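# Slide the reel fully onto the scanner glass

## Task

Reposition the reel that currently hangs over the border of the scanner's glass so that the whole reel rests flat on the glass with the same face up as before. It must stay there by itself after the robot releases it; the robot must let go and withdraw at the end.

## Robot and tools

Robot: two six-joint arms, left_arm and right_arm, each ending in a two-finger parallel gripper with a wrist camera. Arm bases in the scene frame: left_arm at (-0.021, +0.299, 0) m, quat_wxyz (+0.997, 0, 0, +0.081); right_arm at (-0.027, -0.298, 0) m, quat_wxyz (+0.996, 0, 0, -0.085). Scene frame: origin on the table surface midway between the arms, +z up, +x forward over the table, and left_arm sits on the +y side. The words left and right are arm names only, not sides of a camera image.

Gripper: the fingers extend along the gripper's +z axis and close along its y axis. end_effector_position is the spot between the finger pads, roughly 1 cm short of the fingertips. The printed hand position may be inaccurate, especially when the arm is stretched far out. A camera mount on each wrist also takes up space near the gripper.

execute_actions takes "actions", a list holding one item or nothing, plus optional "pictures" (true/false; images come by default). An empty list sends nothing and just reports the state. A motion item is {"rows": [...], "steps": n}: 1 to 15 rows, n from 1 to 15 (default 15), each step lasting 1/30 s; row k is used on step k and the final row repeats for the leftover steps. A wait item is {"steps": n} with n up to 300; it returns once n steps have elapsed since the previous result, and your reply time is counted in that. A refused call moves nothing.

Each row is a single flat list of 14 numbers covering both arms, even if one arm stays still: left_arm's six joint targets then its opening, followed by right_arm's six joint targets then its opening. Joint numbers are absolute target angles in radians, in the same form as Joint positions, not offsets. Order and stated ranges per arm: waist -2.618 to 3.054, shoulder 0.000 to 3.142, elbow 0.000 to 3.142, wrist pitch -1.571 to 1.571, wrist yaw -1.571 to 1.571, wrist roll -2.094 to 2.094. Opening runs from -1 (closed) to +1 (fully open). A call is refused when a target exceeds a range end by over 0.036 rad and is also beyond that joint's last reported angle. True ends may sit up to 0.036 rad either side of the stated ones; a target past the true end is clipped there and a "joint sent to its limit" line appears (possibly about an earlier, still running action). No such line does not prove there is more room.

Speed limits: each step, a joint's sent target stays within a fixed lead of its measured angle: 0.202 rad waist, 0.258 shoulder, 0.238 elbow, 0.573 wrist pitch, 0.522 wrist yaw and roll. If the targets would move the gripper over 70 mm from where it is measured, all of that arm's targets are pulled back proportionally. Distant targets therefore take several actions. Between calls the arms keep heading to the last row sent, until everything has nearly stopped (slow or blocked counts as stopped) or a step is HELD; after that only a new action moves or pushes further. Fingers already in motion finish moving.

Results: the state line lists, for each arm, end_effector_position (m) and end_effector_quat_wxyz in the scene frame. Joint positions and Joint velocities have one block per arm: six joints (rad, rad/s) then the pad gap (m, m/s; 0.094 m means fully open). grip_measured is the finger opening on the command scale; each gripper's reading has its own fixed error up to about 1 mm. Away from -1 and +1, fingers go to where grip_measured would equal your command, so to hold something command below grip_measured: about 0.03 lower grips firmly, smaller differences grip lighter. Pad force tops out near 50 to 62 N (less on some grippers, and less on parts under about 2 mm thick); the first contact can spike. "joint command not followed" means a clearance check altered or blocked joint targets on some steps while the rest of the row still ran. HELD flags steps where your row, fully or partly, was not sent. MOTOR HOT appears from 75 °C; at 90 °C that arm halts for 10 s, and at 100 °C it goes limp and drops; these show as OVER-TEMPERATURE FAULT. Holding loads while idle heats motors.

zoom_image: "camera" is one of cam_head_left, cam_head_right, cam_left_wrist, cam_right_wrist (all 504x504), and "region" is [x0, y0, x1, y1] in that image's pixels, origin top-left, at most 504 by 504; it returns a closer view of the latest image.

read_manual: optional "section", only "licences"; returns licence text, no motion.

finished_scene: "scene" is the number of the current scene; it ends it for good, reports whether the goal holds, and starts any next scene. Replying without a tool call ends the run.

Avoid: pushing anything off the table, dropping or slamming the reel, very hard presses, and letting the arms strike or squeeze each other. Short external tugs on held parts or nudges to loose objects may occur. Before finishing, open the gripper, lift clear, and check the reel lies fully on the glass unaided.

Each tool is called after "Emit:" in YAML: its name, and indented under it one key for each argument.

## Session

Emit:
execute_actions:
  actions: []

Scene clock: 0.00 s of 4800.00 s.
left_arm: end_effector_position=(+0.5815, +0.3351, +0.1546) grip_measured=+1.000 end_effector_quat_wxyz=(+0.685, -0.455, +0.476, +0.313) | right_arm: end_effector_position=(+0.2120, -0.5786, +0.2659) grip_measured=+1.000 end_effector_quat_wxyz=(+0.330, +0.251, +0.806, -0.422)
Joint positions: left_arm=[-0.397  2.859  2.168  1.444 -1.374  0.41   0.094] | right_arm=[-0.453  1.144  0.974 -0.344  0.523 -0.33   0.094]
Joint velocities: left_arm=[-0.002 -0.007 -0.022 -0.007  0.022 -0.022  0.   ] | right_arm=[-0.022 -0.012 -0.012 -0.051 -0.051  0.095  0.   ]
Motor temperatures (°C, as the motors report them): left_arm=[20 27 24 23 21 21] | right_arm=[23 22 24 21 20 20]

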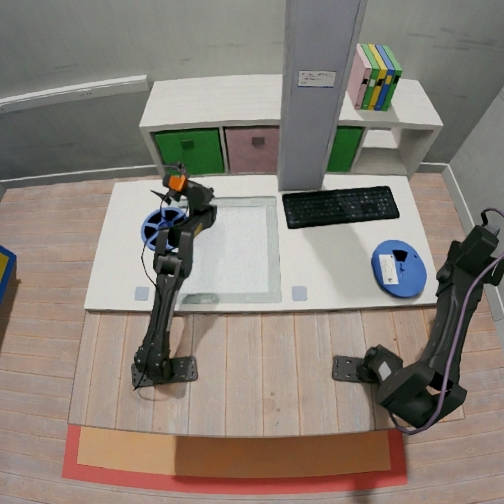

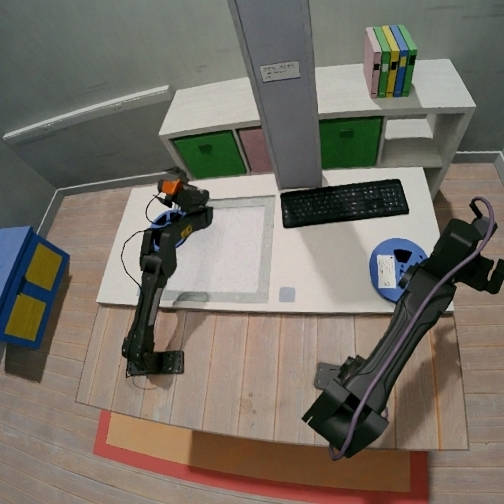

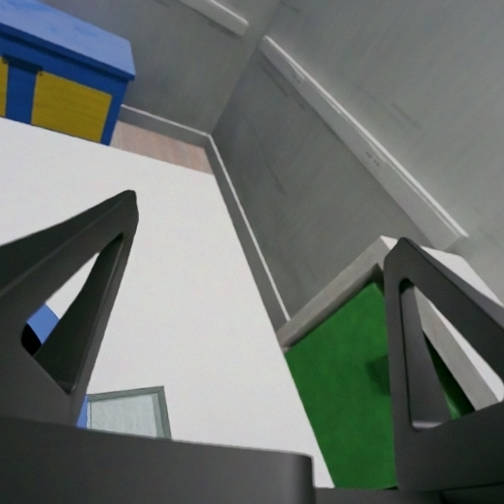

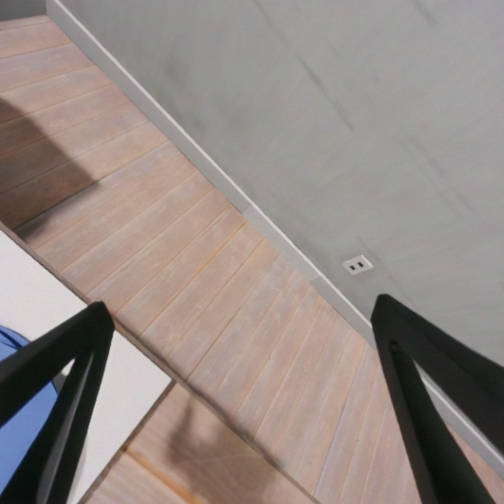

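Emit:
execute_actions:
  actions:
    - {"rows":[[-0.396,2.824,2.168,1.439,-1.371,0.412,1,-0.453,1.144,0.974,-0.344,0.523,-0.33,1],[-0.392,2.808,2.166,1.42,-1.362,0.421,1,-0.453,1.144,0.974,-0.344,0.523,-0.33,1],[-0.385,2.783,2.164,1.391,-1.347,0.434,1,-0.453,1.144,0.974,-0.344,0.523,-0.33,1],[-0.377,2.749,2.161,1.353,-1.327,0.451,1,-0.453,1.144,0.974,-0.344,0.523,-0.33,1],[-0.365,2.709,2.157,1.302,-1.301,0.474,1,-0.453,1.144,0.974,-0.344,0.523,-0.33,1],[-0.353,2.664,2.153,1.246,-1.272,0.5,1,-0.453,1.144,0.974,-0.344,0.523,-0.33,1],[-0.338,2.615,2.148,1.179,-1.238,0.53,1,-0.453,1.144,0.974,-0.344,0.523,-0.33,1],[-0.322,2.563,2.142,1.107,-1.201,0.562,1,-0.453,1.144,0.974,-0.344,0.523,-0.33,1],[-0.304,2.51,2.136,1.027,-1.16,0.599,1,-0.453,1.144,0.974,-0.344,0.523,-0.33,1],[-0.284,2.457,2.13,0.939,-1.114,0.639,1,-0.453,1.144,0.974,-0.344,0.523,-0.33,1],[-0.264,2.405,2.123,0.848,-1.068,0.68,1,-0.453,1.144,0.974,-0.344,0.523,-0.33,1],[-0.242,2.356,2.115,0.751,-1.018,0.723,1,-0.453,1.144,0.974,-0.344,0.523,-0.33,1],[-0.22,2.311,2.108,0.65,-0.966,0.769,1,-0.453,1.144,0.974,-0.344,0.523,-0.33,1],[-0.196,2.271,2.1,0.546,-0.912,0.817,1,-0.453,1.144,0.974,-0.344,0.523,-0.33,1],[-0.173,2.237,2.092,0.439,-0.857,0.865,1,-0.453,1.144,0.974,-0.344,0.523,-0.33,1]]}
  pictures: false

Emit:
execute_actions:
  actions:
    - {"rows":[[-0.148,2.212,2.083,0.329,-0.801,0.915,1,-0.453,1.144,0.974,-0.344,0.523,-0.33,1],[-0.124,2.196,2.075,0.219,-0.745,0.964,1,-0.453,1.144,0.974,-0.344,0.523,-0.33,1],[-0.098,2.19,2.066,0.107,-0.687,1.015,1,-0.453,1.144,0.974,-0.344,0.523,-0.33,1],[-0.073,2.19,2.058,-0.005,-0.629,1.066,1,-0.453,1.144,0.974,-0.344,0.523,-0.33,1],[-0.049,2.19,2.05,-0.115,-0.573,1.115,1,-0.453,1.144,0.974,-0.344,0.523,-0.33,1],[-0.024,2.19,2.041,-0.225,-0.517,1.165,1,-0.453,1.144,0.974,-0.344,0.523,-0.33,1],[-0.001,2.19,2.033,-0.332,-0.462,1.213,1,-0.453,1.144,0.974,-0.344,0.523,-0.33,1],[0.023,2.19,2.025,-0.436,-0.408,1.261,1,-0.453,1.144,0.974,-0.344,0.523,-0.33,1],[0.045,2.19,2.018,-0.537,-0.356,1.307,1,-0.453,1.144,0.974,-0.344,0.523,-0.33,1],[0.067,2.19,2.01,-0.634,-0.306,1.35,1,-0.453,1.144,0.974,-0.344,0.523,-0.33,1],[0.087,2.19,2.003,-0.725,-0.26,1.391,1,-0.453,1.144,0.974,-0.344,0.523,-0.33,1],[0.107,2.19,1.997,-0.813,-0.214,1.431,1,-0.453,1.144,0.974,-0.344,0.523,-0.33,1],[0.125,2.19,1.991,-0.893,-0.173,1.468,1,-0.453,1.144,0.974,-0.344,0.523,-0.33,1],[0.141,2.19,1.985,-0.965,-0.136,1.5,1,-0.453,1.144,0.974,-0.344,0.523,-0.33,1],[0.156,2.19,1.98,-1.032,-0.102,1.53,1,-0.453,1.144,0.974,-0.344,0.523,-0.33,1]]}
  pictures: false

Emit:
execute_actions:
  actions:
    - {"rows":[[0.168,2.19,1.976,-1.088,-0.073,1.556,1,-0.453,1.144,0.974,-0.344,0.523,-0.33,1],[0.18,2.19,1.972,-1.139,-0.047,1.579,1,-0.453,1.144,0.974,-0.344,0.523,-0.33,1],[0.188,2.19,1.969,-1.18,-0.027,1.596,1,-0.453,1.144,0.974,-0.344,0.523,-0.33,1],[0.195,2.19,1.967,-1.212,-0.012,1.609,1,-0.453,1.144,0.974,-0.344,0.523,-0.33,1],[0.199,2.19,1.965,-1.235,-0.003,1.618,1,-0.453,1.144,0.974,-0.344,0.523,-0.33,1],[0.2,2.19,1.965,-1.245,0,1.62,1,-0.453,1.144,0.974,-0.344,0.523,-0.33,1]]}
  pictures: false

Emit:
execute_actions:
  actions:
    - {"steps":15}

Scene clock: 53.27 s of 4800.00 s.
left_arm: end_effector_position=(+0.5940, +0.3873, +0.3228) grip_measured=+1.000 end_effector_quat_wxyz=(+0.656, -0.308, +0.541, +0.427) | right_arm: end_effector_position=(+0.2120, -0.5786, +0.2659) grip_measured=+1.000 end_effector_quat_wxyz=(+0.330, +0.251, +0.806, -0.422)
Joint positions: left_arm=[-0.285  2.496  2.12   0.966 -1.153  0.609  0.094] | right_arm=[-0.453  1.144  0.974 -0.344  0.523 -0.33   0.094]
Joint velocities: left_arm=[ 0.598 -1.306 -0.212 -2.264  1.136  1.062  0.   ] | right_arm=[-0.002 -0.017 -0.012  0.022 -0.022 -0.066  0.   ]
Motor temperatures (°C, as the motors report them): left_arm=[20 47 26 24 21 21] | right_arm=[23 23 27 25 20 20]
Steps of this call (steps 1 to 90: nothing new was sent; then 49.77 s passed at rest; steps 91 to 105: all 15 steps of this action). Readings (joint positions):
91: left_arm=[-0.397 2.859 2.168 1.444 -1.375 0.410] | right_arm=[-0.453 1.144 0.974 -0.344 0.523 -0.330]
92: left_arm=[-0.397 2.857 2.168 1.443 -1.375 0.410] | right_arm=[-0.453 1.144 0.974 -0.344 0.523 -0.330]
94: left_arm=[-0.396 2.844 2.163 1.420 -1.372 0.415] | right_arm=[-0.453 1.144 0.974 -0.344 0.523 -0.330]
98: left_arm=[-0.379 2.757 2.145 1.315 -1.334 0.454] | right_arm=[-0.453 1.144 0.974 -0.344 0.523 -0.330]
105: the state above

Scene clock: 53.77 s of 4800.00 s.
left_arm: end_effector_position=(+0.5771, +0.5437, +0.3314) grip_measured=+1.000 end_effector_quat_wxyz=(+0.340, +0.210, +0.730, +0.554) | right_arm: end_effector_position=(+0.2120, -0.5786, +0.2659) grip_measured=+1.000 end_effector_quat_wxyz=(+0.330, +0.251, +0.806, -0.422)
Joint positions: left_arm=[ 0.1    2.154  2.041 -0.062 -0.472  1.22   0.094] | right_arm=[-0.453  1.144  0.974 -0.344  0.523 -0.33   0.094]
Joint velocities: left_arm=[ 0.261  0.11  -0.276 -1.634  1.033  0.93   0.   ] | right_arm=[-0.002 -0.012 -0.012  0.007 -0.051 -0.051  0.   ]
Motor temperatures (°C, as the motors report them): left_arm=[20 47 26 24 21 21] | right_arm=[23 23 27 25 20 20]
Steps of this call (steps 1 to 15: all 15 steps of this action). Readings (joint positions):
1: left_arm=[-0.262 2.448 2.112 0.890 -1.109 0.647] | right_arm=[-0.453 1.144 0.974 -0.344 0.523 -0.330]
2: left_arm=[-0.235 2.397 2.103 0.809 -1.059 0.690] | right_arm=[-0.453 1.144 0.974 -0.344 0.523 -0.330]
4: left_arm=[-0.166 2.286 2.083 0.593 -0.918 0.809] | right_arm=[-0.453 1.144 0.974 -0.344 0.523 -0.330]
8: left_arm=[-0.015 2.157 2.082 0.278 -0.711 0.998] | right_arm=[-0.453 1.144 0.974 -0.344 0.523 -0.330]
15: the state above

Scene clock: 54.27 s of 4800.00 s.
left_arm: end_effector_position=(+0.4341, +0.4835, +0.0934) grip_measured=+1.000 end_effector_quat_wxyz=(+0.047, +0.564, +0.815, +0.125) | right_arm: end_effector_position=(+0.2120, -0.5786, +0.2659) grip_measured=+1.000 end_effector_quat_wxyz=(+0.330, +0.251, +0.806, -0.422)
Joint positions: left_arm=[ 0.199  2.199  1.963 -1.075 -0.063  1.58   0.094] | right_arm=[-0.453  1.144  0.974 -0.344  0.523 -0.33   0.094]
Joint velocities: left_arm=[ 0.007 -0.022 -0.017 -1.37   0.374  0.242  0.   ] | right_arm=[ 0.007 -0.007  0.002 -0.007  0.022  0.081  0.   ]
Motor temperatures (°C, as the motors report them): left_arm=[20 46 26 24 21 21] | right_arm=[23 23 27 25 20 20]
Steps of this call (steps 1 to 15: all 15 steps of this action). Readings (joint positions):
1: left_arm=[0.110 2.157 2.032 -0.117 -0.434 1.254] | right_arm=[-0.453 1.144 0.974 -0.344 0.523 -0.330]
2: left_arm=[0.120 2.162 2.023 -0.173 -0.395 1.288] | right_arm=[-0.453 1.144 0.974 -0.344 0.523 -0.330]
4: left_arm=[0.141 2.171 2.006 -0.294 -0.320 1.354] | right_arm=[-0.453 1.144 0.974 -0.344 0.523 -0.330]
8: left_arm=[0.179 2.189 1.981 -0.572 -0.194 1.466] | right_arm=[-0.453 1.144 0.974 -0.344 0.523 -0.330]
15: the state above

Scene clock: 54.77 s of 4800.00 s.
left_arm: end_effector_position=(+0.4016, +0.4623, +0.0861) grip_measured=+1.000 end_effector_quat_wxyz=(+0.022, +0.585, +0.809, +0.048) | right_arm: end_effector_position=(+0.2120, -0.5786, +0.2659) grip_measured=+1.000 end_effector_quat_wxyz=(+0.330, +0.251, +0.806, -0.422)
Joint positions: left_arm=[ 0.199  2.199  1.963 -1.23  -0.017  1.613  0.094] | right_arm=[-0.453  1.144  0.974 -0.344  0.523 -0.33   0.094]
Joint velocities: left_arm=[ 0.002 -0.012 -0.007 -0.066 -0.022 -0.007  0.   ] | right_arm=[ 0.007  0.002 -0.007 -0.007 -0.051 -0.037  0.   ]
Motor temperatures (°C, as the motors report them): left_arm=[20 46 26 24 21 21] | right_arm=[23 23 27 25 20 20]
Steps of this call (steps 1 to 15: the robot went on to your last target). Readings (joint positions):
1: left_arm=[0.199 2.199 1.963 -1.113 -0.053 1.588] | right_arm=[-0.453 1.144 0.974 -0.344 0.523 -0.330]
2: left_arm=[0.199 2.199 1.963 -1.142 -0.045 1.594] | right_arm=[-0.453 1.144 0.974 -0.344 0.523 -0.330]
4: left_arm=[0.199 2.199 1.963 -1.180 -0.034 1.602] | right_arm=[-0.453 1.144 0.974 -0.344 0.523 -0.330]
8: left_arm=[0.199 2.199 1.963 -1.215 -0.023 1.610] | right_arm=[-0.453 1.144 0.974 -0.344 0.523 -0.330]
15: the state above

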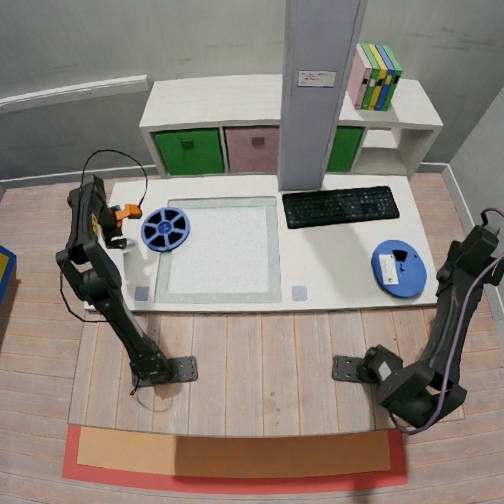

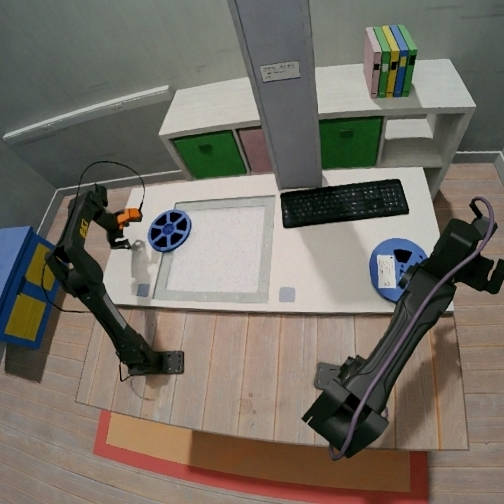

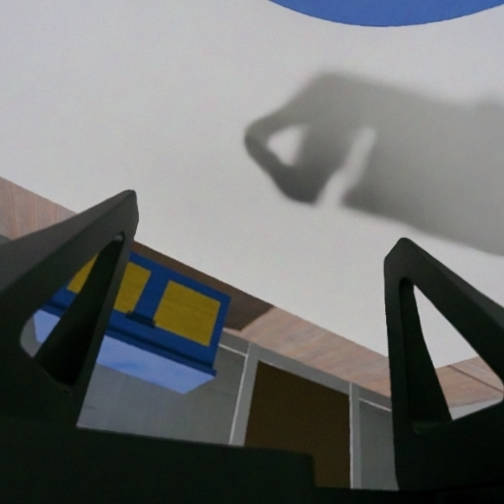

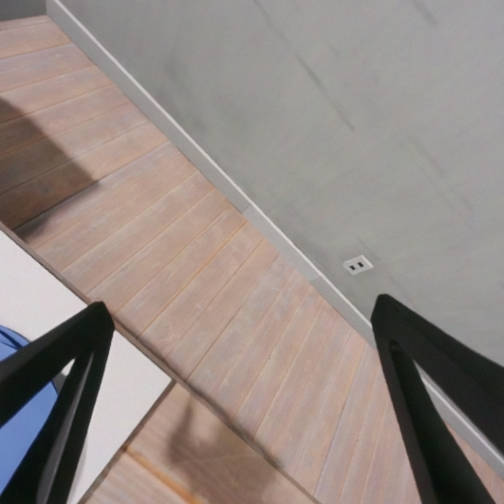

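Emit:
execute_actions:
  actions:
    - {"rows":[[0.198,2.196,1.965,-1.245,0,1.62,1,-0.453,1.144,0.974,-0.344,0.523,-0.33,1],[0.195,2.204,1.965,-1.245,0,1.62,1,-0.453,1.144,0.974,-0.344,0.523,-0.33,1],[0.192,2.214,1.965,-1.245,0,1.62,1,-0.453,1.144,0.974,-0.344,0.523,-0.33,1],[0.189,2.225,1.965,-1.245,0,1.62,1,-0.453,1.144,0.974,-0.344,0.523,-0.33,1],[0.186,2.236,1.965,-1.245,0,1.62,1,-0.453,1.144,0.974,-0.344,0.523,-0.33,1],[0.183,2.247,1.965,-1.245,0,1.62,1,-0.453,1.144,0.974,-0.344,0.523,-0.33,1],[0.18,2.257,1.965,-1.245,0,1.62,1,-0.453,1.144,0.974,-0.344,0.523,-0.33,1],[0.177,2.266,1.965,-1.245,0,1.62,1,-0.453,1.144,0.974,-0.344,0.523,-0.33,1],[0.174,2.273,1.965,-1.245,0,1.62,1,-0.453,1.144,0.974,-0.344,0.523,-0.33,1],[0.171,2.279,1.965,-1.245,0,1.62,1,-0.453,1.144,0.974,-0.344,0.523,-0.33,1],[0.168,2.283,1.965,-1.245,0,1.62,1,-0.453,1.144,0.974,-0.344,0.523,-0.33,1],[0.165,2.286,1.965,-1.245,0,1.62,1,-0.453,1.144,0.974,-0.344,0.523,-0.33,1]]}

Emit:
execute_actions:
  actions:
    - {"steps":6}
  pictures: false

Scene clock: 69.40 s of 4800.00 s.
left_arm: end_effector_position=(+0.4007, +0.4482, +0.0458) grip_measured=+1.000 end_effector_quat_wxyz=(-0.004, +0.598, +0.802, +0.008) | right_arm: end_effector_position=(+0.2120, -0.5786, +0.2659) grip_measured=+1.000 end_effector_quat_wxyz=(+0.330, +0.251, +0.806, -0.422)
Joint positions: left_arm=[ 0.171  2.293  1.963 -1.234 -0.015  1.614  0.094] | right_arm=[-0.453  1.144  0.974 -0.344  0.523 -0.33   0.094]
Joint velocities: left_arm=[-0.061  0.085  0.017 -0.007 -0.022  0.066  0.   ] | right_arm=[ 0.007 -0.007  0.012  0.051  0.007 -0.037  0.   ]
Motor temperatures (°C, as the motors report them): left_arm=[20 43 26 24 21 21] | right_arm=[23 22 27 26 20 20]
Steps of this call (steps 1 to 15: the robot went on to your last target; steps 16 to 90: nothing new was sent; then 11.13 s passed at rest; steps 91 to 105: all 15 steps of this action). Readings (joint positions):
91: left_arm=[0.199 2.199 1.963 -1.233 -0.016 1.614] | right_arm=[-0.453 1.144 0.974 -0.344 0.523 -0.330]
92: left_arm=[0.199 2.199 1.963 -1.233 -0.016 1.614] | right_arm=[-0.453 1.144 0.974 -0.344 0.523 -0.330]
94: left_arm=[0.199 2.201 1.963 -1.234 -0.016 1.614] | right_arm=[-0.453 1.144 0.974 -0.344 0.523 -0.330]
98: left_arm=[0.194 2.226 1.963 -1.234 -0.016 1.614] | right_arm=[-0.453 1.144 0.974 -0.344 0.523 -0.330]
105: the state above

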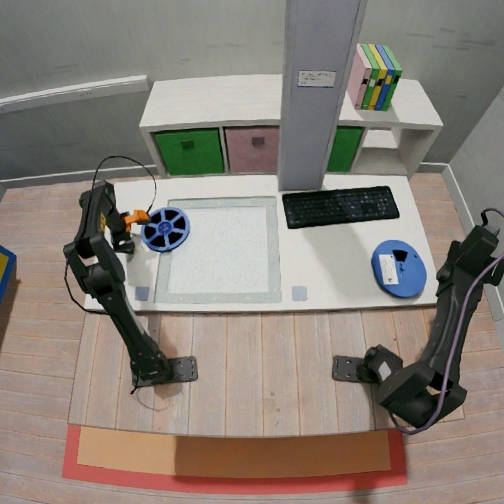

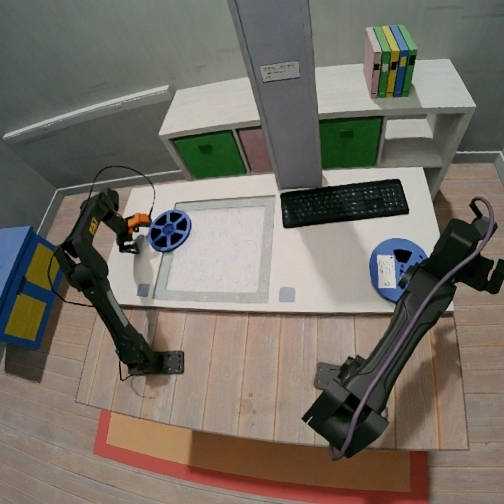

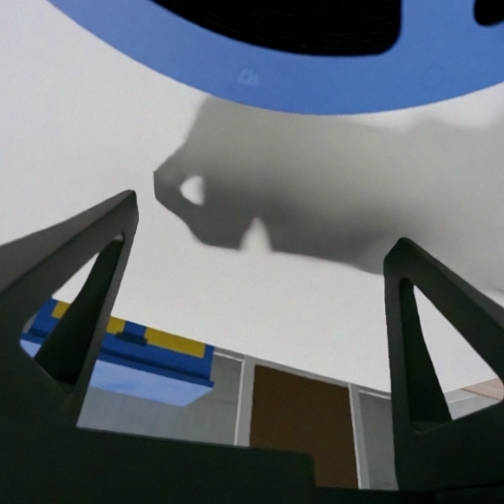

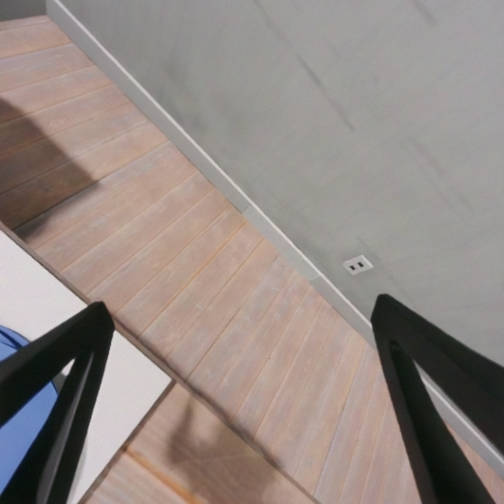

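Scene clock: 69.60 s of 4800.00 s.
left_arm: end_effector_position=(+0.4010, +0.4469, +0.0452) grip_measured=+1.000 end_effector_quat_wxyz=(-0.004, +0.599, +0.801, +0.007) | right_arm: end_effector_position=(+0.2120, -0.5786, +0.2659) grip_measured=+1.000 end_effector_quat_wxyz=(+0.330, +0.251, +0.806, -0.422)
Joint positions: left_arm=[ 0.168  2.294  1.963 -1.234 -0.015  1.614  0.094] | right_arm=[-0.453  1.144  0.974 -0.344  0.523 -0.33   0.094]
Joint velocities: left_arm=[-0.022 -0.007 -0.007 -0.037 -0.066  0.051  0.   ] | right_arm=[ 0.007  0.007 -0.012 -0.007  0.007 -0.051  0.   ]
Motor temperatures (°C, as the motors report them): left_arm=[20 43 26 24 21 21] | right_arm=[23 22 27 26 20 20]
Steps of this call (steps 1 to 6: the robot went on to your last target). Readings (joint positions):
1: left_arm=[0.169 2.294 1.963 -1.234 -0.015 1.614] | right_arm=[-0.453 1.144 0.974 -0.344 0.523 -0.330]
2: left_arm=[0.168 2.294 1.963 -1.234 -0.015 1.614] | right_arm=[-0.453 1.144 0.974 -0.344 0.523 -0.330]
4: left_arm=[0.168 2.294 1.963 -1.234 -0.015 1.614] | right_arm=[-0.453 1.144 0.974 -0.344 0.523 -0.330]
6: the state above

Emit:
execute_actions:
  actions:
    - {"rows":[[0.16,2.291,1.965,-1.245,0,1.62,1,-0.453,1.144,0.974,-0.344,0.523,-0.33,1],[0.154,2.295,1.965,-1.245,0,1.62,1,-0.453,1.144,0.974,-0.344,0.523,-0.33,1],[0.147,2.298,1.965,-1.245,0,1.62,1,-0.453,1.144,0.974,-0.344,0.523,-0.33,1],[0.139,2.298,1.965,-1.245,0,1.62,1,-0.453,1.144,0.974,-0.344,0.523,-0.33,1],[0.13,2.298,1.965,-1.245,0,1.62,1,-0.453,1.144,0.974,-0.344,0.523,-0.33,1],[0.121,2.298,1.965,-1.245,0,1.62,1,-0.453,1.144,0.974,-0.344,0.523,-0.33,1],[0.112,2.298,1.965,-1.245,0,1.62,1,-0.453,1.144,0.974,-0.344,0.523,-0.33,1],[0.103,2.298,1.965,-1.245,0,1.62,1,-0.453,1.144,0.974,-0.344,0.523,-0.33,1],[0.094,2.298,1.965,-1.245,0,1.62,1,-0.453,1.144,0.974,-0.344,0.523,-0.33,1],[0.085,2.298,1.965,-1.245,0,1.62,1,-0.453,1.144,0.974,-0.344,0.523,-0.33,1],[0.075,2.298,1.965,-1.245,0,1.62,1,-0.453,1.144,0.974,-0.344,0.523,-0.33,1],[0.065,2.298,1.965,-1.245,0,1.62,1,-0.453,1.144,0.974,-0.344,0.523,-0.33,1],[0.055,2.298,1.965,-1.245,0,1.62,1,-0.453,1.144,0.974,-0.344,0.523,-0.33,1],[0.045,2.298,1.965,-1.245,0,1.62,1,-0.453,1.144,0.974,-0.344,0.523,-0.33,1],[0.034,2.298,1.965,-1.245,0,1.62,1,-0.453,1.144,0.974,-0.344,0.523,-0.33,1]]}
  pictures: false

Emit:
execute_actions:
  actions:
    - {"rows":[[0.022,2.298,1.965,-1.245,0,1.625,1,-0.453,1.144,0.974,-0.344,0.523,-0.33,1],[0.009,2.298,1.965,-1.245,0,1.63,1,-0.453,1.144,0.974,-0.344,0.523,-0.33,1],[-0.005,2.298,1.965,-1.245,0,1.635,1,-0.453,1.144,0.974,-0.344,0.523,-0.33,1],[-0.02,2.298,1.965,-1.245,0,1.64,1,-0.453,1.144,0.974,-0.344,0.523,-0.33,1],[-0.035,2.298,1.965,-1.245,0,1.645,1,-0.453,1.144,0.974,-0.344,0.523,-0.33,1],[-0.05,2.298,1.965,-1.245,0,1.65,1,-0.453,1.144,0.974,-0.344,0.523,-0.33,1],[-0.065,2.298,1.965,-1.245,0,1.655,1,-0.453,1.144,0.974,-0.344,0.523,-0.33,1],[-0.08,2.298,1.965,-1.245,0,1.66,1,-0.453,1.144,0.974,-0.344,0.523,-0.33,1],[-0.095,2.298,1.965,-1.245,0,1.665,1,-0.453,1.144,0.974,-0.344,0.523,-0.33,1],[-0.11,2.298,1.965,-1.245,0,1.67,1,-0.453,1.144,0.974,-0.344,0.523,-0.33,1],[-0.125,2.298,1.965,-1.245,0,1.675,1,-0.453,1.144,0.974,-0.344,0.523,-0.33,1],[-0.14,2.298,1.965,-1.245,0,1.68,1,-0.453,1.144,0.974,-0.344,0.523,-0.33,1],[-0.155,2.298,1.965,-1.245,0,1.685,1,-0.453,1.144,0.974,-0.344,0.523,-0.33,1],[-0.17,2.298,1.965,-1.245,0,1.69,1,-0.453,1.144,0.974,-0.344,0.523,-0.33,1],[-0.185,2.298,1.965,-1.245,0,1.695,1,-0.453,1.144,0.974,-0.344,0.523,-0.33,1]]}
  pictures: false

Emit:
execute_actions:
  actions:
    - {"rows":[[-0.2,2.298,1.965,-1.245,0,1.7,1,-0.453,1.144,0.974,-0.344,0.523,-0.33,1],[-0.215,2.298,1.965,-1.245,0,1.705,1,-0.453,1.144,0.974,-0.344,0.523,-0.33,1],[-0.23,2.298,1.965,-1.245,0,1.71,1,-0.453,1.144,0.974,-0.344,0.523,-0.33,1],[-0.245,2.298,1.965,-1.245,0,1.715,1,-0.453,1.144,0.974,-0.344,0.523,-0.33,1],[-0.26,2.298,1.965,-1.245,0,1.72,1,-0.453,1.144,0.974,-0.344,0.523,-0.33,1],[-0.275,2.298,1.965,-1.245,0,1.725,1,-0.453,1.144,0.974,-0.344,0.523,-0.33,1],[-0.29,2.298,1.965,-1.245,0,1.73,1,-0.453,1.144,0.974,-0.344,0.523,-0.33,1],[-0.304,2.298,1.965,-1.245,0,1.735,1,-0.453,1.144,0.974,-0.344,0.523,-0.33,1],[-0.317,2.298,1.965,-1.245,0,1.74,1,-0.453,1.144,0.974,-0.344,0.523,-0.33,1],[-0.329,2.298,1.965,-1.245,0,1.745,1,-0.453,1.144,0.974,-0.344,0.523,-0.33,1],[-0.339,2.298,1.965,-1.245,0,1.75,1,-0.453,1.144,0.974,-0.344,0.523,-0.33,1],[-0.347,2.298,1.965,-1.245,0,1.75,1,-0.453,1.144,0.974,-0.344,0.523,-0.33,1],[-0.353,2.298,1.965,-1.245,0,1.75,1,-0.453,1.144,0.974,-0.344,0.523,-0.33,1],[-0.356,2.298,1.965,-1.245,0,1.75,1,-0.453,1.144,0.974,-0.344,0.523,-0.33,1]]}
  pictures: false

Emit:
execute_actions:
  actions:
    - {"rows":[[-0.356,2.298,1.965,-1.245,0,1.75,1,-0.453,1.144,0.974,-0.344,0.523,-0.33,1],[-0.352,2.298,1.965,-1.245,0,1.75,1,-0.453,1.144,0.974,-0.344,0.523,-0.33,1],[-0.343,2.295,1.965,-1.245,0,1.75,1,-0.453,1.144,0.974,-0.344,0.523,-0.33,1],[-0.33,2.29,1.965,-1.245,0,1.75,1,-0.453,1.144,0.974,-0.344,0.523,-0.33,1],[-0.31,2.283,1.965,-1.245,0,1.75,1,-0.453,1.144,0.974,-0.344,0.523,-0.33,1],[-0.285,2.273,1.965,-1.245,0,1.75,1,-0.453,1.144,0.974,-0.344,0.523,-0.33,1],[-0.255,2.255,1.963,-1.245,0,1.75,1,-0.453,1.144,0.974,-0.344,0.523,-0.33,1],[-0.22,2.23,1.955,-1.245,0,1.75,1,-0.453,1.144,0.974,-0.344,0.523,-0.33,1],[-0.185,2.195,1.94,-1.245,0,1.75,1,-0.453,1.144,0.974,-0.344,0.523,-0.33,1],[-0.145,2.155,1.92,-1.245,0,1.75,1,-0.453,1.144,0.974,-0.344,0.523,-0.33,1],[-0.105,2.11,1.89,-1.245,0,1.75,1,-0.453,1.144,0.974,-0.344,0.523,-0.33,1],[-0.065,2.065,1.86,-1.245,0,1.75,1,-0.453,1.144,0.974,-0.344,0.523,-0.33,1],[-0.025,2.02,1.825,-1.245,0,1.75,1,-0.453,1.144,0.974,-0.344,0.523,-0.33,1],[0.015,1.975,1.79,-1.245,0,1.75,1,-0.453,1.144,0.974,-0.344,0.523,-0.33,1],[0.055,1.93,1.755,-1.245,0,1.75,1,-0.453,1.144,0.974,-0.344,0.523,-0.33,1]]}
  pictures: false

Emit:
execute_actions:
  actions:
    - {"rows":[[0.095,1.885,1.72,-1.245,0,1.75,1,-0.453,1.144,0.974,-0.344,0.523,-0.33,1],[0.13,1.84,1.685,-1.245,0,1.75,1,-0.453,1.144,0.974,-0.344,0.523,-0.33,1],[0.165,1.795,1.65,-1.245,0,1.75,1,-0.453,1.144,0.974,-0.344,0.523,-0.33,1],[0.195,1.75,1.615,-1.245,0,1.75,1,-0.453,1.144,0.974,-0.344,0.523,-0.33,1],[0.225,1.71,1.585,-1.245,0,1.75,1,-0.453,1.144,0.974,-0.344,0.523,-0.33,1],[0.25,1.675,1.56,-1.245,0,1.75,1,-0.453,1.144,0.974,-0.344,0.523,-0.33,1],[0.27,1.645,1.54,-1.245,0,1.75,1,-0.453,1.144,0.974,-0.344,0.523,-0.33,1],[0.285,1.62,1.52,-1.245,0,1.75,1,-0.453,1.144,0.974,-0.344,0.523,-0.33,1],[0.295,1.605,1.505,-1.245,0,1.75,1,-0.453,1.144,0.974,-0.344,0.523,-0.33,1],[0.3,1.6,1.5,-1.245,0,1.75,1,-0.453,1.144,0.974,-0.344,0.523,-0.33,1]]}

Scene clock: 118.73 s of 4800.00 s.
left_arm: end_effector_position=(+0.4144, +0.4003, +0.0452) grip_measured=+1.000 end_effector_quat_wxyz=(-0.005, +0.642, +0.767, +0.007) | right_arm: end_effector_position=(+0.2120, -0.5786, +0.2659) grip_measured=+1.000 end_effector_quat_wxyz=(+0.330, +0.251, +0.806, -0.422)
Joint positions: left_arm=[ 0.059  2.294  1.963 -1.234 -0.016  1.614  0.094] | right_arm=[-0.453  1.144  0.974 -0.344  0.523 -0.33   0.094]
Joint velocities: left_arm=[-0.261 -0.007 -0.017 -0.095 -0.037 -0.051  0.   ] | right_arm=[-0.012 -0.022 -0.007 -0.037  0.037 -0.066  0.   ]
Motor temperatures (°C, as the motors report them): left_arm=[20 43 26 23 21 21] | right_arm=[23 22 27 27 20 20]
Steps of this call (steps 1 to 15: the robot went on to your last target; steps 16 to 90: nothing new was sent; then 45.63 s passed at rest; steps 91 to 105: all 15 steps of this action). Readings (joint positions):
91: left_arm=[0.168 2.294 1.963 -1.234 -0.015 1.614] | right_arm=[-0.453 1.144 0.974 -0.344 0.523 -0.330]
92: left_arm=[0.168 2.294 1.963 -1.234 -0.015 1.614] | right_arm=[-0.453 1.144 0.974 -0.344 0.523 -0.330]
94: left_arm=[0.164 2.294 1.963 -1.234 -0.015 1.614] | right_arm=[-0.453 1.144 0.974 -0.344 0.523 -0.330]
98: left_arm=[0.137 2.294 1.963 -1.234 -0.015 1.614] | right_arm=[-0.453 1.144 0.974 -0.344 0.523 -0.330]
105: the state above

Scene clock: 119.23 s of 4800.00 s.
left_arm: end_effector_position=(+0.4261, +0.3072, +0.0452) grip_measured=+1.000 end_effector_quat_wxyz=(-0.004, +0.736, +0.677, +0.008) | right_arm: end_effector_position=(+0.2120, -0.5786, +0.2659) grip_measured=+1.000 end_effector_quat_wxyz=(+0.330, +0.251, +0.806, -0.422)
Joint positions: left_arm=[-0.151  2.294  1.963 -1.234 -0.017  1.665  0.094] | right_arm=[-0.453  1.144  0.974 -0.344  0.523 -0.33   0.094]
Joint velocities: left_arm=[-0.437 -0.012  0.002 -0.037  0.022  0.168  0.   ] | right_arm=[-0.002  0.007  0.002  0.081 -0.037  0.037  0.   ]
Motor temperatures (°C, as the motors report them): left_arm=[20 43 26 23 21 21] | right_arm=[23 22 27 27 20 20]
Steps of this call (steps 1 to 15: all 15 steps of this action). Readings (joint positions):
1: left_arm=[0.049 2.294 1.963 -1.234 -0.016 1.614] | right_arm=[-0.453 1.144 0.974 -0.344 0.523 -0.330]
2: left_arm=[0.039 2.294 1.963 -1.234 -0.016 1.615] | right_arm=[-0.453 1.144 0.974 -0.344 0.523 -0.330]
4: left_arm=[0.017 2.294 1.963 -1.234 -0.017 1.620] | right_arm=[-0.453 1.144 0.974 -0.344 0.523 -0.330]
8: left_arm=[-0.039 2.294 1.963 -1.234 -0.017 1.633] | right_arm=[-0.453 1.144 0.974 -0.344 0.523 -0.330]
15: the state above

Scene clock: 119.73 s of 4800.00 s.
left_arm: end_effector_position=(+0.4187, +0.2177, +0.0452) grip_measured=+1.000 end_effector_quat_wxyz=(-0.004, +0.820, +0.572, +0.008) | right_arm: end_effector_position=(+0.2120, -0.5786, +0.2659) grip_measured=+1.000 end_effector_quat_wxyz=(+0.330, +0.251, +0.806, -0.422)
Joint positions: left_arm=[-0.352  2.294  1.963 -1.234 -0.017  1.732  0.094] | right_arm=[-0.453  1.144  0.974 -0.344  0.523 -0.33   0.094]
Joint velocities: left_arm=[-0.173 -0.007 -0.007  0.007  0.066  0.051  0.   ] | right_arm=[ 0.012  0.002 -0.002  0.007 -0.007  0.007  0.   ]
Motor temperatures (°C, as the motors report them): left_arm=[20 43 26 23 21 21] | right_arm=[23 22 27 27 20 20]
Steps of this call (steps 1 to 15: all 15 steps of this action). Readings (joint positions):
1: left_arm=[-0.167 2.294 1.963 -1.234 -0.017 1.670] | right_arm=[-0.453 1.144 0.974 -0.344 0.523 -0.330]
2: left_arm=[-0.182 2.294 1.963 -1.234 -0.017 1.675] | right_arm=[-0.453 1.144 0.974 -0.344 0.523 -0.330]
4: left_arm=[-0.211 2.294 1.963 -1.234 -0.017 1.685] | right_arm=[-0.453 1.144 0.974 -0.344 0.523 -0.330]
8: left_arm=[-0.269 2.294 1.963 -1.234 -0.017 1.704] | right_arm=[-0.453 1.144 0.974 -0.344 0.523 -0.330]
15: the state above

Scene clock: 120.23 s of 4800.00 s.
left_arm: end_effector_position=(+0.4020, +0.3494, +0.0924) grip_measured=+1.000 end_effector_quat_wxyz=(+0.023, +0.726, +0.686, +0.036) | right_arm: end_effector_position=(+0.2120, -0.5786, +0.2659) grip_measured=+1.000 end_effector_quat_wxyz=(+0.330, +0.251, +0.806, -0.422)
Joint positions: left_arm=[-0.047  2.099  1.833 -1.22  -0.006  1.742  0.094] | right_arm=[-0.453  1.144  0.974 -0.344  0.523 -0.33   0.094]
Joint velocities: left_arm=[ 1.233 -1.306 -0.833  0.037 -0.081 -0.066  0.   ] | right_arm=[-0.002 -0.002 -0.022  0.037 -0.022  0.037  0.   ]
Motor temperatures (°C, as the motors report them): left_arm=[20 43 26 23 21 21] | right_arm=[23 22 27 27 20 20]
Steps of this call (steps 1 to 15: all 15 steps of this action). Readings (joint positions):
1: left_arm=[-0.357 2.294 1.963 -1.234 -0.016 1.734] | right_arm=[-0.453 1.144 0.974 -0.344 0.523 -0.330]
2: left_arm=[-0.359 2.294 1.963 -1.234 -0.016 1.735] | right_arm=[-0.453 1.144 0.974 -0.344 0.523 -0.330]
4: left_arm=[-0.357 2.294 1.963 -1.234 -0.015 1.738] | right_arm=[-0.453 1.144 0.974 -0.344 0.523 -0.330]
8: left_arm=[-0.309 2.291 1.962 -1.234 -0.006 1.741] | right_arm=[-0.453 1.144 0.974 -0.344 0.523 -0.330]
15: the state above

Scene clock: 120.73 s of 4800.00 s.
left_arm: end_effector_position=(+0.2772, +0.4534, +0.1800) grip_measured=+1.000 end_effector_quat_wxyz=(+0.047, +0.592, +0.797, +0.112) | right_arm: end_effector_position=(+0.2120, -0.5786, +0.2659) grip_measured=+1.000 end_effector_quat_wxyz=(+0.330, +0.251, +0.806, -0.422)
Joint positions: left_arm=[ 0.305  1.598  1.512 -1.242 -0.017  1.746  0.094] | right_arm=[-0.453  1.144  0.974 -0.344  0.523 -0.33   0.094]
Joint velocities: left_arm=[-0.007 -0.012 -0.154 -0.037  0.007  0.022  0.   ] | right_arm=[ 0.012 -0.002  0.002 -0.022 -0.066 -0.051  0.   ]
Motor temperatures (°C, as the motors report them): left_arm=[20 43 26 23 21 21] | right_arm=[23 22 27 27 20 20]
Steps of this call (steps 1 to 15: all 15 steps of this action). Readings (joint positions):
1: left_arm=[-0.002 2.052 1.802 -1.217 -0.007 1.742] | right_arm=[-0.453 1.144 0.974 -0.344 0.523 -0.330]
2: left_arm=[0.043 2.000 1.769 -1.215 -0.008 1.742] | right_arm=[-0.453 1.144 0.974 -0.344 0.523 -0.330]
4: left_arm=[0.134 1.886 1.693 -1.211 -0.010 1.742] | right_arm=[-0.453 1.144 0.974 -0.344 0.523 -0.330]
8: left_arm=[0.277 1.680 1.575 -1.225 -0.019 1.744] | right_arm=[-0.453 1.144 0.974 -0.344 0.523 -0.330]
15: the state above

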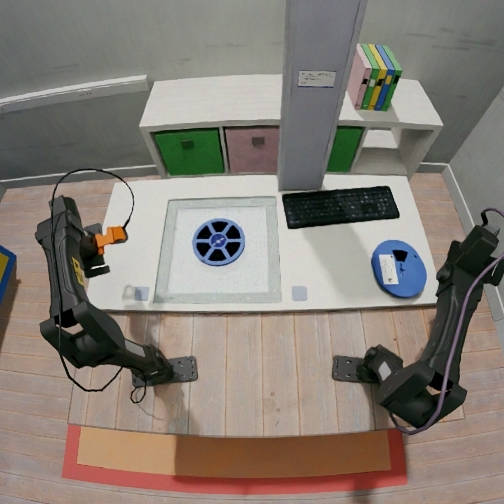

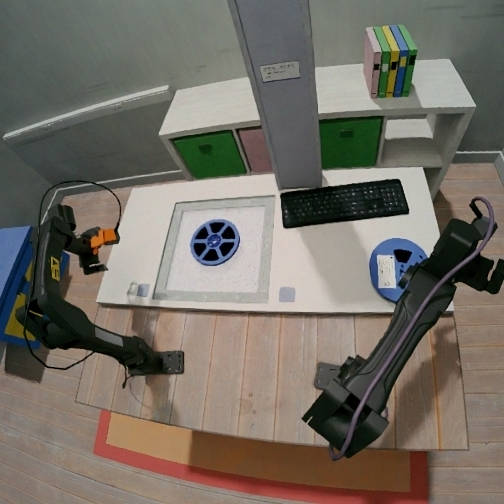

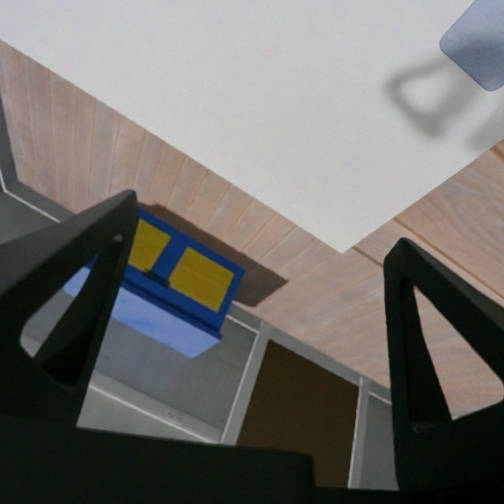

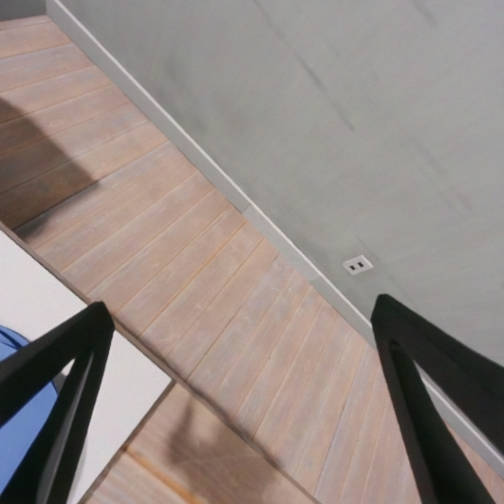

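Emit:
finished_scene:
  scene: 2

The scene is finished: the task was done.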